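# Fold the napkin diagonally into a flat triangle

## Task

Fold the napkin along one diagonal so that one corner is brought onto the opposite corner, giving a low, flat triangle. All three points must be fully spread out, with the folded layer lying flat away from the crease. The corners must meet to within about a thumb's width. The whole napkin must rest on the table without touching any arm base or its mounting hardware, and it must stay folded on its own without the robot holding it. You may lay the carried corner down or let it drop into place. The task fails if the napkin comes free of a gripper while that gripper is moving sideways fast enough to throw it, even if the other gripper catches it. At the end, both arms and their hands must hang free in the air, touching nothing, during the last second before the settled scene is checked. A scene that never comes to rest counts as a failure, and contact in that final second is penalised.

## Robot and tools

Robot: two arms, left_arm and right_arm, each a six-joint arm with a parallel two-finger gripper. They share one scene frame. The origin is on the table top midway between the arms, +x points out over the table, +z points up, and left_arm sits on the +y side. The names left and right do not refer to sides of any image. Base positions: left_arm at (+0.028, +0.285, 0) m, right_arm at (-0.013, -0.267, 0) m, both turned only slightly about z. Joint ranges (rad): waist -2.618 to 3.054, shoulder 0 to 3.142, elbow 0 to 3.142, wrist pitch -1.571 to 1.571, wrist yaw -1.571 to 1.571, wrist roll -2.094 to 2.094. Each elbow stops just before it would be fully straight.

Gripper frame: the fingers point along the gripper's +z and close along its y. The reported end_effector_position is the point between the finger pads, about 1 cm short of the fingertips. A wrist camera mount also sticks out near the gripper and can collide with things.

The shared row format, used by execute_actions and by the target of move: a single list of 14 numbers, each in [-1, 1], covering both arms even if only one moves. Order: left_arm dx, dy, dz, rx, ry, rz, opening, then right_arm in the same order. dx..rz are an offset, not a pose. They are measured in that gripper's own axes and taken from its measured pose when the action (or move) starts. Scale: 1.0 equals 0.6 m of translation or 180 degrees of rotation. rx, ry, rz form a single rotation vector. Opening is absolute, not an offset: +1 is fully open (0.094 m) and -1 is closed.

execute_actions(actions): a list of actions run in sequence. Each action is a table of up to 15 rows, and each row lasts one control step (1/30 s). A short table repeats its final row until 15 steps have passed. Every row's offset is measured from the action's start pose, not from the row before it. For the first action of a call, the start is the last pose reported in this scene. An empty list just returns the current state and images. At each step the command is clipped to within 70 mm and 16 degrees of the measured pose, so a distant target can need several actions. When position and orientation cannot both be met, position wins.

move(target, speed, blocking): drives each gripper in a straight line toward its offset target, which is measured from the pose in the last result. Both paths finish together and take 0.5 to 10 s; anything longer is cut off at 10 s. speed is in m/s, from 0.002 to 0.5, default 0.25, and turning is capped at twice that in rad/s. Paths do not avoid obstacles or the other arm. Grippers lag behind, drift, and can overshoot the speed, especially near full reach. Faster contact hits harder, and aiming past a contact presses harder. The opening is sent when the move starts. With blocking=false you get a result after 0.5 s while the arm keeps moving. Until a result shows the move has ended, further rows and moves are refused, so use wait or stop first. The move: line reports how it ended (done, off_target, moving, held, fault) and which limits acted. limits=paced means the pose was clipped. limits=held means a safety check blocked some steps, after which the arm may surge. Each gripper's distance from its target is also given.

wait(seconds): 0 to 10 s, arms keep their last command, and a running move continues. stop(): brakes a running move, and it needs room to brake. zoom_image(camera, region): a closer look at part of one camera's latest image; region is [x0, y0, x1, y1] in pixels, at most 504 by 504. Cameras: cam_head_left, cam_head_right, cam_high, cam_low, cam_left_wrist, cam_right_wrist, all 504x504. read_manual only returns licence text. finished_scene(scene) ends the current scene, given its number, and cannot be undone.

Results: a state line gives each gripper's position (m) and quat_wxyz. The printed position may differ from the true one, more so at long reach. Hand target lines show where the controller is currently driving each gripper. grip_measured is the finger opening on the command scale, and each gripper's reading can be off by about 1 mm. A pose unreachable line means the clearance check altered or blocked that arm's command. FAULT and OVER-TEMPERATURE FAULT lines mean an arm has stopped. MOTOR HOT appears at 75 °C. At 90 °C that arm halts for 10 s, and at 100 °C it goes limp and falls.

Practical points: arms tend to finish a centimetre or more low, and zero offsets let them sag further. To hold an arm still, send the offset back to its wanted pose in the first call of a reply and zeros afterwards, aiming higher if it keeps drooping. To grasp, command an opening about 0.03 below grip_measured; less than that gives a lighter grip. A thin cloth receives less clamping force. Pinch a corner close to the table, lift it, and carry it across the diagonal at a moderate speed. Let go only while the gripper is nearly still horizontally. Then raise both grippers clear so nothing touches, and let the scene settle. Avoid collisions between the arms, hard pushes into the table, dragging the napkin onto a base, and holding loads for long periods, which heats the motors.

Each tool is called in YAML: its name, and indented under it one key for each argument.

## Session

execute_actions:
  actions: []

Scene clock: 0.00 s.
left_arm: end_effector_position=(+0.3915, +0.1629, +0.1393) grip_measured=-0.968 end_effector_quat_wxyz=(+0.292, +0.193, +0.935, -0.065) | right_arm: end_effector_position=(+0.3649, -0.2593, +0.4078) grip_measured=+1.000 end_effector_quat_wxyz=(+0.707, -0.007, +0.707, +0.008)
Joint positions: left_arm=[-0.499  1.47   1.08  -0.578  0.075  0.092  0.001] | right_arm=[ 0.005  1.032  1.042 -0.009 -0.004  0.001  0.094]
Joint velocities: left_arm=[-0.012  0.017 -0.002 -0.022 -0.007  0.022  0.   ] | right_arm=[ 0.032 -0.007  0.002 -0.081 -0.037  0.037  0.   ]
Hand target (left_arm): +0.392, +0.163, +0.143; +0.296, +0.193, +0.933, -0.066
Hand target (right_arm): +0.363, -0.259, +0.406; +0.704, -0.007, +0.710, +0.007

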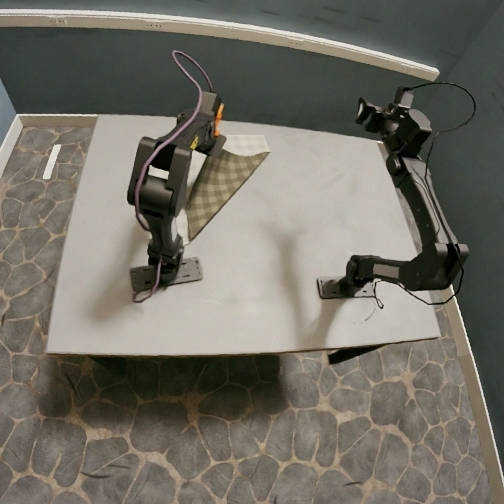

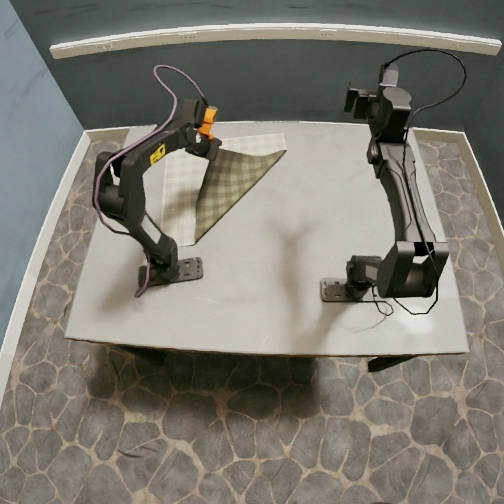

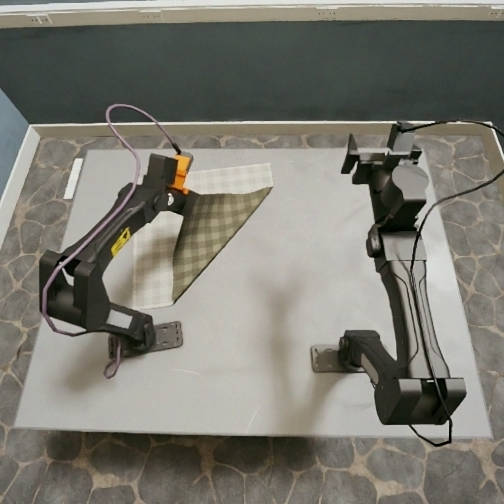

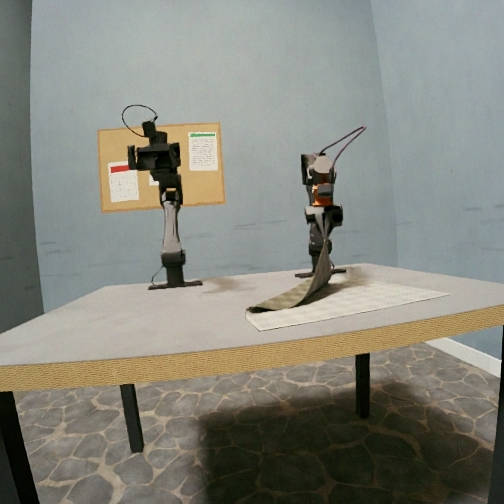

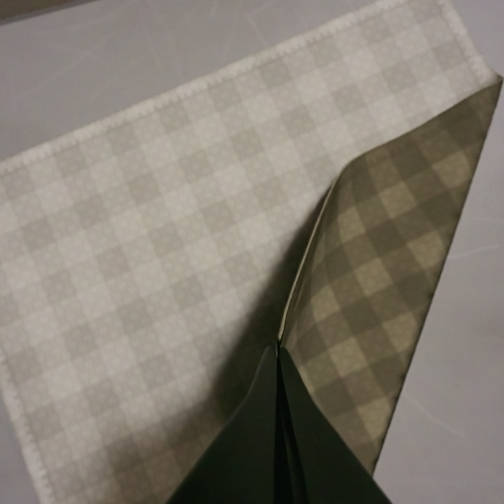

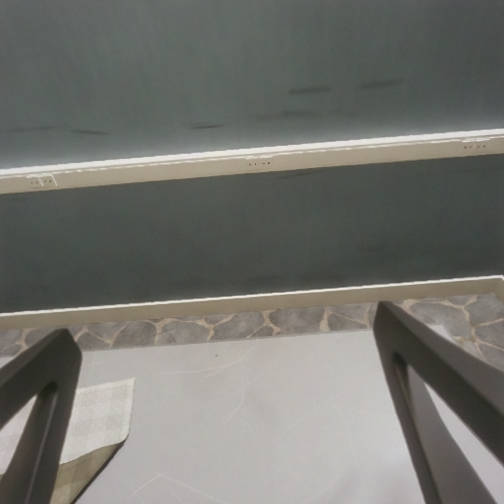

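zoom_image:
  camera: "cam_high"
  region: [60, 120, 310, 370]

zoom_image:
  camera: "cam_low"
  region: [220, 200, 480, 360]

Region (60, 120, 310, 370) of cam_high's 504x504 image, scaled by 2.016, with more detail than that image has.

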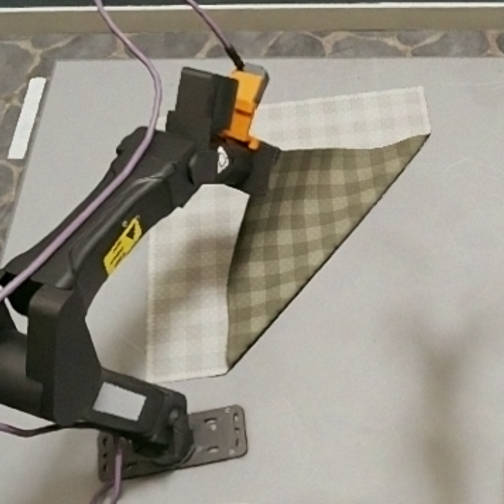

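Region (220, 200, 480, 360) of cam_low's 504x504 image, scaled by 1.938, with more detail than that image has; it fills the top 310 rows of this view, and the rest is white.

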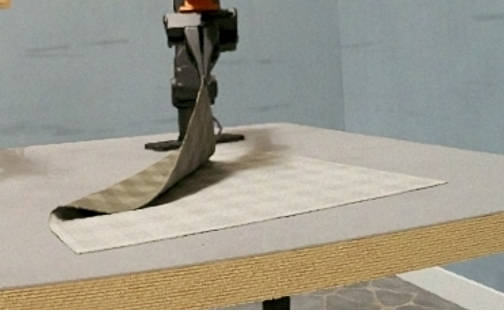

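move:
  target: [-0.0122, 0.3965, 0.1552, 0, 0, 0, -1, 0, 0, 0, 0, 0, 0, 1]
  speed: 0.13

Scene clock: 6.40 s.
left_arm: end_effector_position=(+0.5384, +0.3587, +0.0642) grip_measured=-0.968 end_effector_quat_wxyz=(+0.290, +0.186, +0.937, -0.058) | right_arm: end_effector_position=(+0.3649, -0.2593, +0.4090) grip_measured=+1.000 end_effector_quat_wxyz=(+0.709, -0.007, +0.705, +0.008)
Joint positions: left_arm=[ 0.053  2.116  1.59  -0.546  0.35   0.561  0.001] | right_arm=[ 0.005  1.032  1.042 -0.005 -0.004  0.001  0.094]
Joint velocities: left_arm=[ 0.012 -0.002  0.002  0.007 -0.007 -0.007  0.001] | right_arm=[ 0.012  0.002  0.007 -0.007  0.007 -0.066  0.   ]
Hand target (left_arm): +0.542, +0.356, +0.067; +0.293, +0.192, +0.934, -0.066
Hand target (right_arm): +0.365, -0.259, +0.408; +0.707, -0.007, +0.707, +0.008
Off the commanded pose (left_arm): 0.003 m, 1 deg.
Off the commanded pose (right_arm): 0.001 m, 0 deg.
move: done

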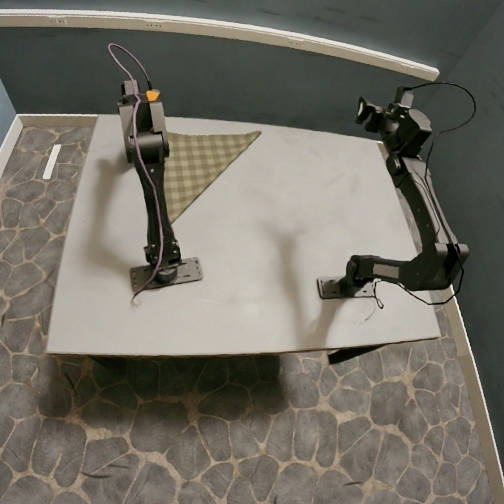

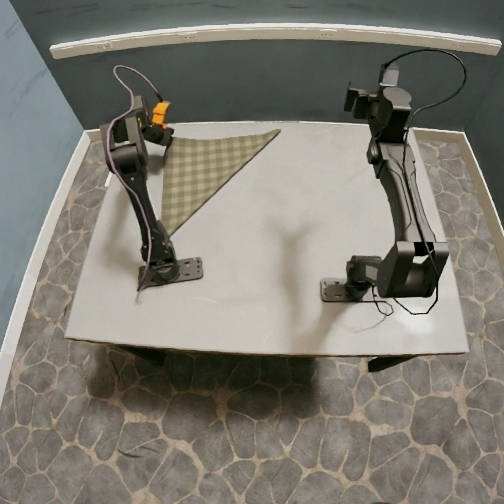

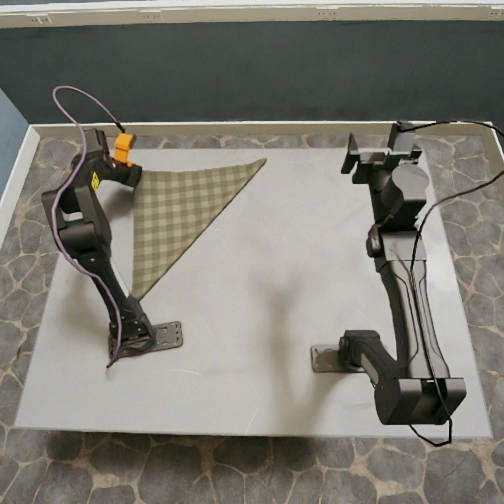

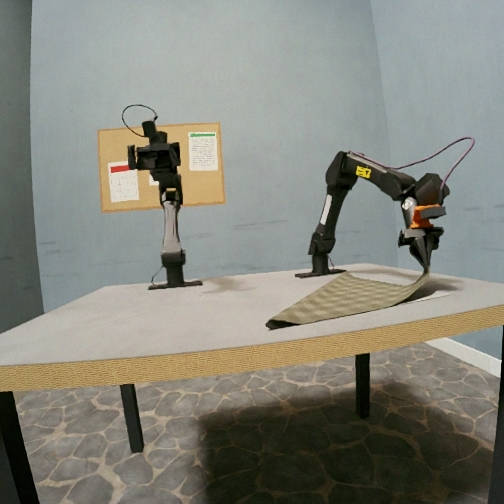

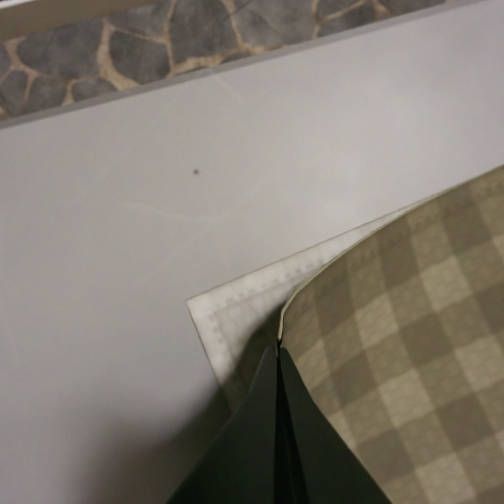

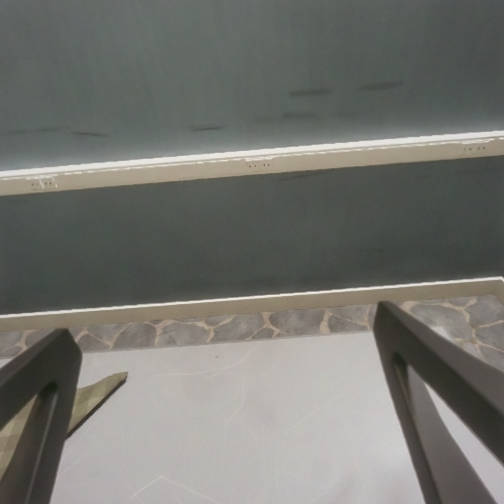

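move:
  target: [0.0178, 0.0285, 0.0625, 0, 0, 0, -1, 0, 0, 0, 0, 0, 0, 1]
  speed: 0.05

Scene clock: 9.07 s.
left_arm: end_effector_position=(+0.5496, +0.3663, +0.0266) grip_measured=-0.968 end_effector_quat_wxyz=(+0.283, +0.182, +0.940, -0.060) | right_arm: end_effector_position=(+0.3649, -0.2593, +0.4101) grip_measured=+1.000 end_effector_quat_wxyz=(+0.711, -0.007, +0.704, +0.008)
Joint positions: left_arm=[ 0.062  2.222  1.611 -0.48   0.351  0.566  0.001] | right_arm=[ 0.005  1.032  1.042 -0.    -0.004  0.001  0.094]
Joint velocities: left_arm=[-0.007  0.007  0.017  0.051  0.051  0.022 -0.001] | right_arm=[ 0.002 -0.002 -0.007  0.022  0.022 -0.037  0.   ]
Hand target (left_arm): +0.556, +0.370, +0.027; +0.290, +0.186, +0.937, -0.058
Hand target (right_arm): +0.365, -0.259, +0.409; +0.709, -0.007, +0.705, +0.008
Off the commanded pose (left_arm): 0.008 m, 1 deg.
Off the commanded pose (right_arm): 0.001 m, 0 deg.
move: done

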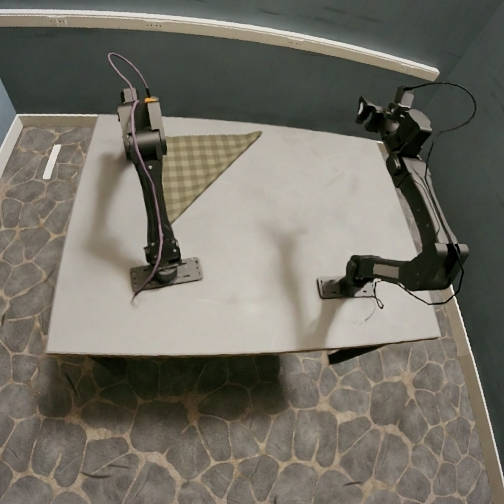

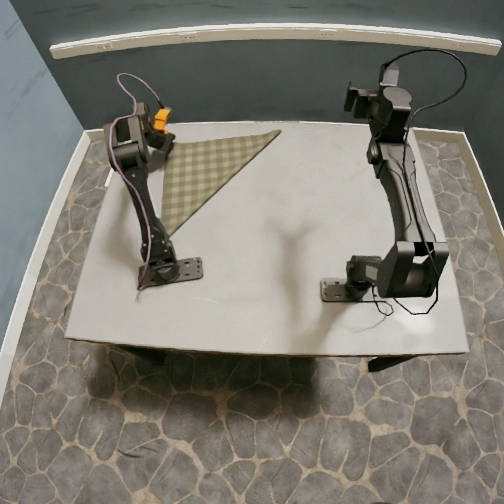

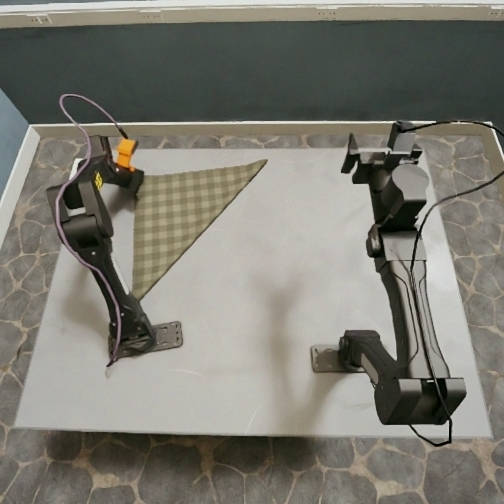

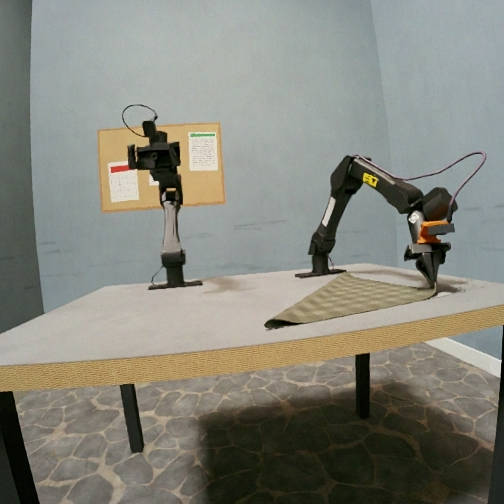

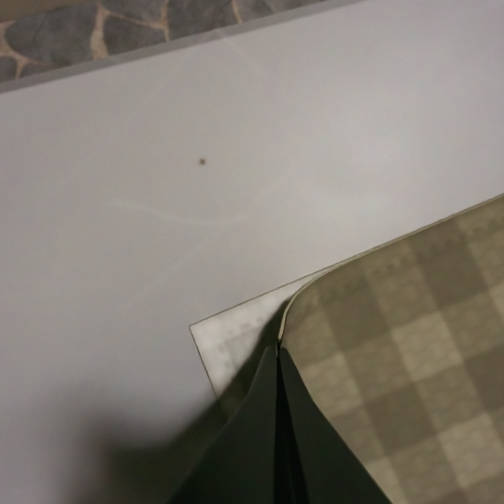

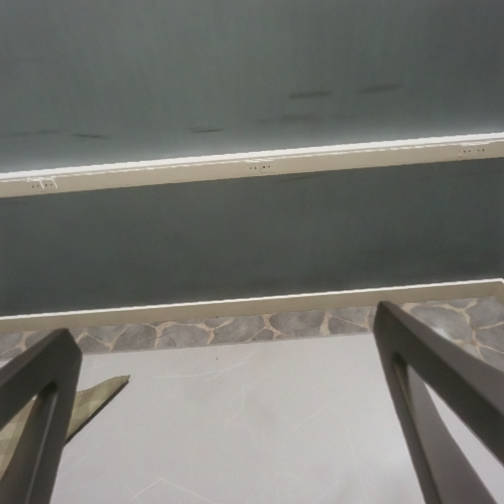

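zoom_image:
  camera: "cam_left_wrist"
  region: [170, 170, 504, 504]

zoom_image:
  camera: "cam_high"
  region: [80, 120, 300, 340]

zoom_image:
  camera: "cam_low"
  region: [250, 240, 480, 350]

Region (170, 170, 504, 504) of cam_left_wrist's 504x504 image, scaled by 1.509, with more detail than that image has.

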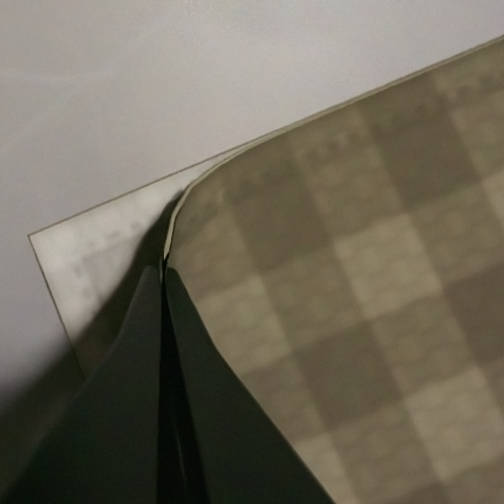

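Region (80, 120, 300, 340) of cam_high's 504x504 image, scaled by 2.291, with more detail than that image has.

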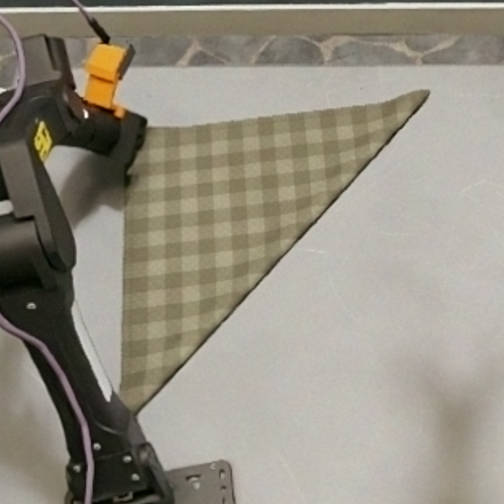

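Region (250, 240, 480, 350) of cam_low's 504x504 image, scaled by 2.191, with more detail than that image has; it fills the top 241 rows of this view, and the rest is white.

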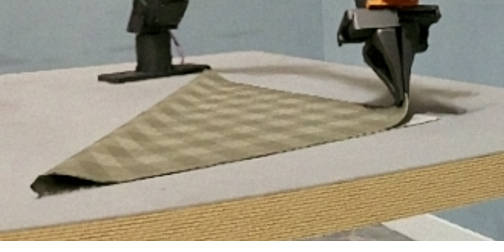

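execute_actions:
  actions:
    - [[-0.0043,0.0063,0.0018,0,0,0,-0.9,0,0,0,0,0,0,1],[-0.0043,0.0063,0.0018,0,0,0,-0.8,0,0,0,0,0,0,1],[-0.0043,0.0063,0.0018,0,0,0,-0.65,0,0,0,0,0,0,1],[-0.0043,0.0063,0.0018,0,0,0,-0.5,0,0,0,0,0,0,1],[-0.0043,0.0063,0.0018,0,0,0,-0.3,0,0,0,0,0,0,1],[-0.0043,0.0063,0.0018,0,0,0,-0.1,0,0,0,0,0,0,1],[-0.0043,0.0063,0.0018,0,0,0,0.1,0,0,0,0,0,0,1],[-0.0043,0.0063,0.0018,0,0,0,0.3,0,0,0,0,0,0,1],[-0.0043,0.0063,0.0018,0,0,0,0.5,0,0,0,0,0,0,1],[-0.0043,0.0063,0.0018,0,0,0,0.7,0,0,0,0,0,0,1],[-0.0043,0.0063,0.0018,0,0,0,0.85,0,0,0,0,0,0,1],[-0.0043,0.0063,0.0018,0,0,0,1,0,0,0,0,0,0,1]]

Scene clock: 11.57 s.
left_arm: end_effector_position=(+0.5494, +0.3662, +0.0266) grip_measured=+1.000 end_effector_quat_wxyz=(+0.282, +0.183, +0.940, -0.060) | right_arm: end_effector_position=(+0.3649, -0.2593, +0.4112) grip_measured=+1.000 end_effector_quat_wxyz=(+0.712, -0.007, +0.702, +0.008)
Joint positions: left_arm=[ 0.062  2.222  1.612 -0.482  0.351  0.566  0.094] | right_arm=[ 0.005  1.032  1.042  0.004 -0.004  0.001  0.094]
Joint velocities: left_arm=[ 0.007  0.022 -0.007 -0.051  0.051  0.022  0.   ] | right_arm=[ 0.002 -0.007  0.002 -0.007  0.022 -0.007  0.   ]
Hand target (left_arm): +0.553, +0.369, +0.027; +0.283, +0.182, +0.940, -0.060
Hand target (right_arm): +0.365, -0.259, +0.410; +0.711, -0.007, +0.704, +0.008
Off the commanded pose (left_arm): 0.005 m, 0 deg.
Off the commanded pose (right_arm): 0.001 m, 0 deg.

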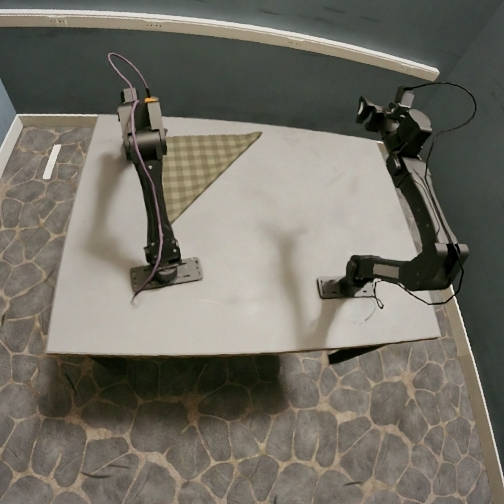

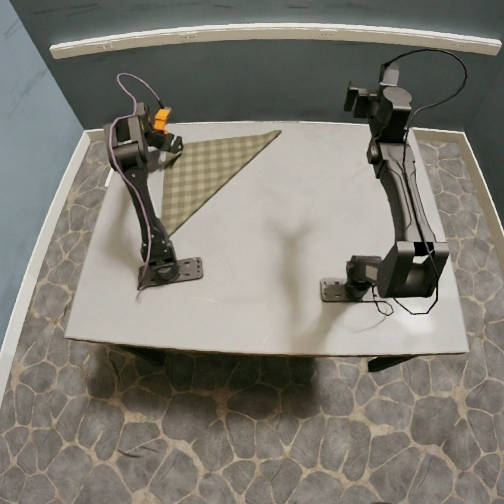

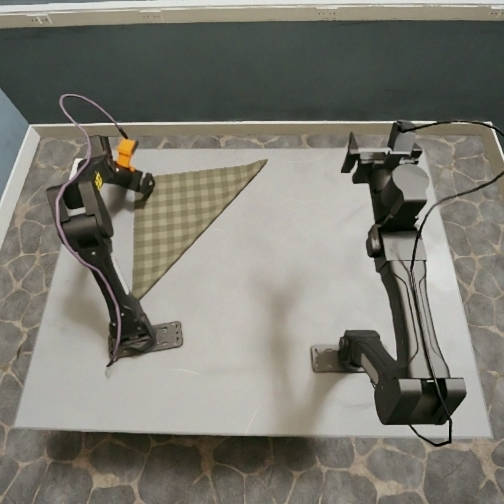

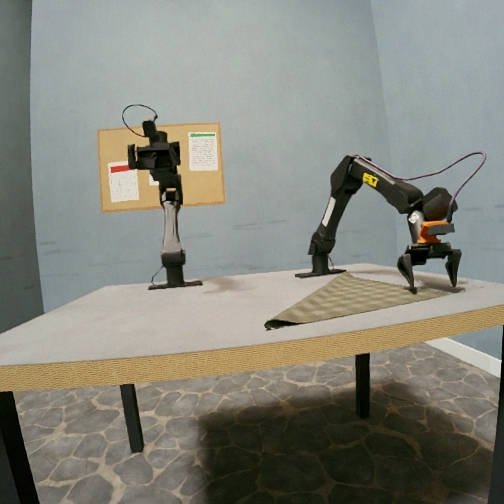

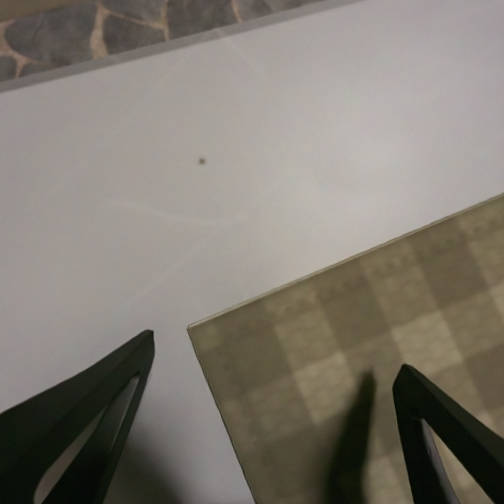

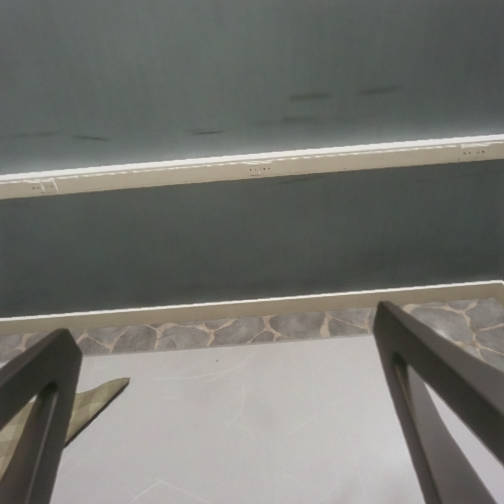

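move:
  target: [-0.075, -0.006, -0.145, 0, 0, 0, 1, 0, 0, 0, 0, 0, 0, 1]
  speed: 0.15

Scene clock: 13.33 s.
left_arm: end_effector_position=(+0.5380, +0.3631, +0.1119) grip_measured=+1.000 end_effector_quat_wxyz=(+0.273, +0.181, +0.943, -0.065) | right_arm: end_effector_position=(+0.3648, -0.2593, +0.4124) grip_measured=+1.000 end_effector_quat_wxyz=(+0.714, -0.007, +0.700, +0.008)
Joint positions: left_arm=[ 0.062  2.113  1.795 -0.795  0.351  0.566  0.094] | right_arm=[ 0.005  1.032  1.042  0.009 -0.004  0.001  0.094]
Joint velocities: left_arm=[-0.007 -0.002  0.012  0.022 -0.051  0.022  0.   ] | right_arm=[-0.012  0.017 -0.002 -0.022 -0.007 -0.066  0.   ]
Hand target (left_arm): +0.539, +0.367, +0.124; +0.282, +0.183, +0.940, -0.060
Hand target (right_arm): +0.365, -0.259, +0.411; +0.712, -0.007, +0.702, +0.008
Off the commanded pose (left_arm): 0.013 m, 1 deg.
Off the commanded pose (right_arm): 0.001 m, 0 deg.
move: off_target (left_arm)

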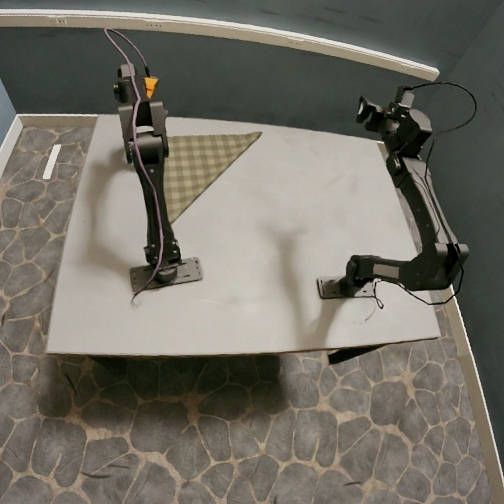

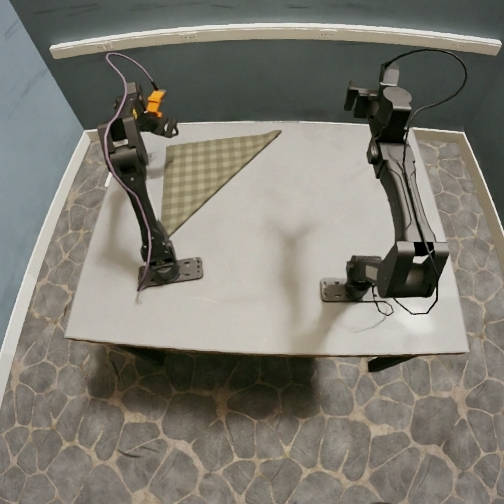

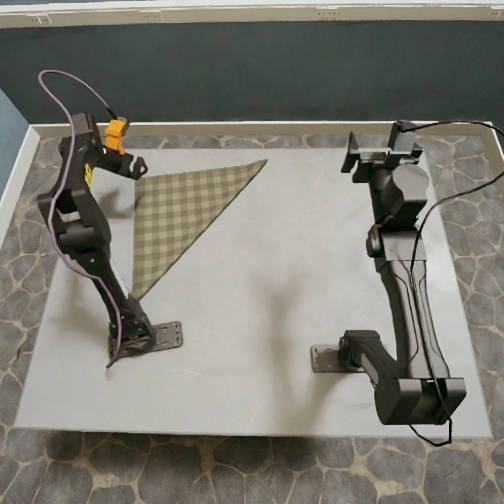

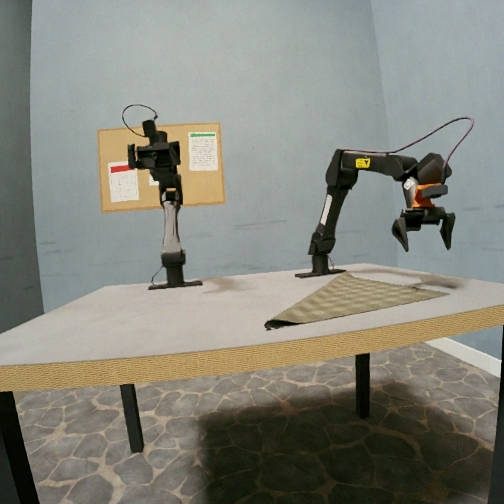

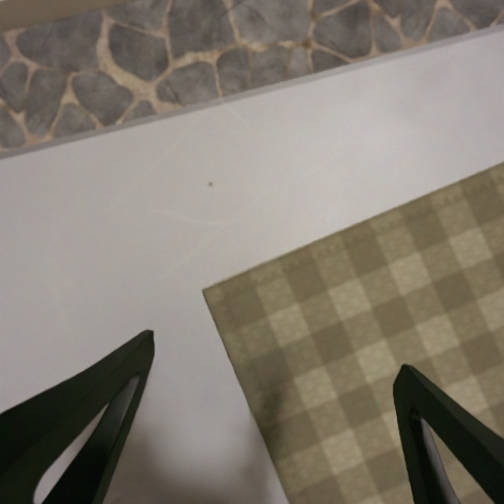

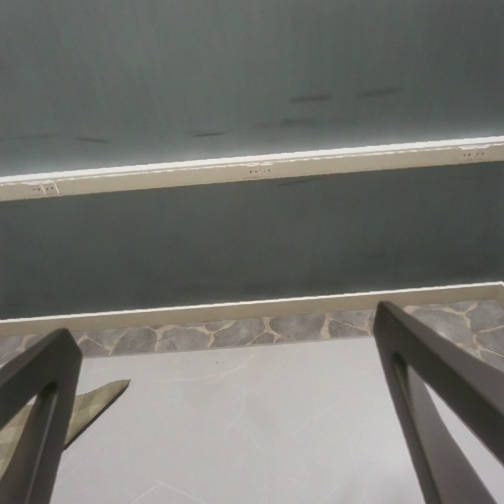

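The fold is flat with the corners matched, and both arms are clear, so I'm ending the scene.

finished_scene:
  scene: 2

The scene is finished: the task was done.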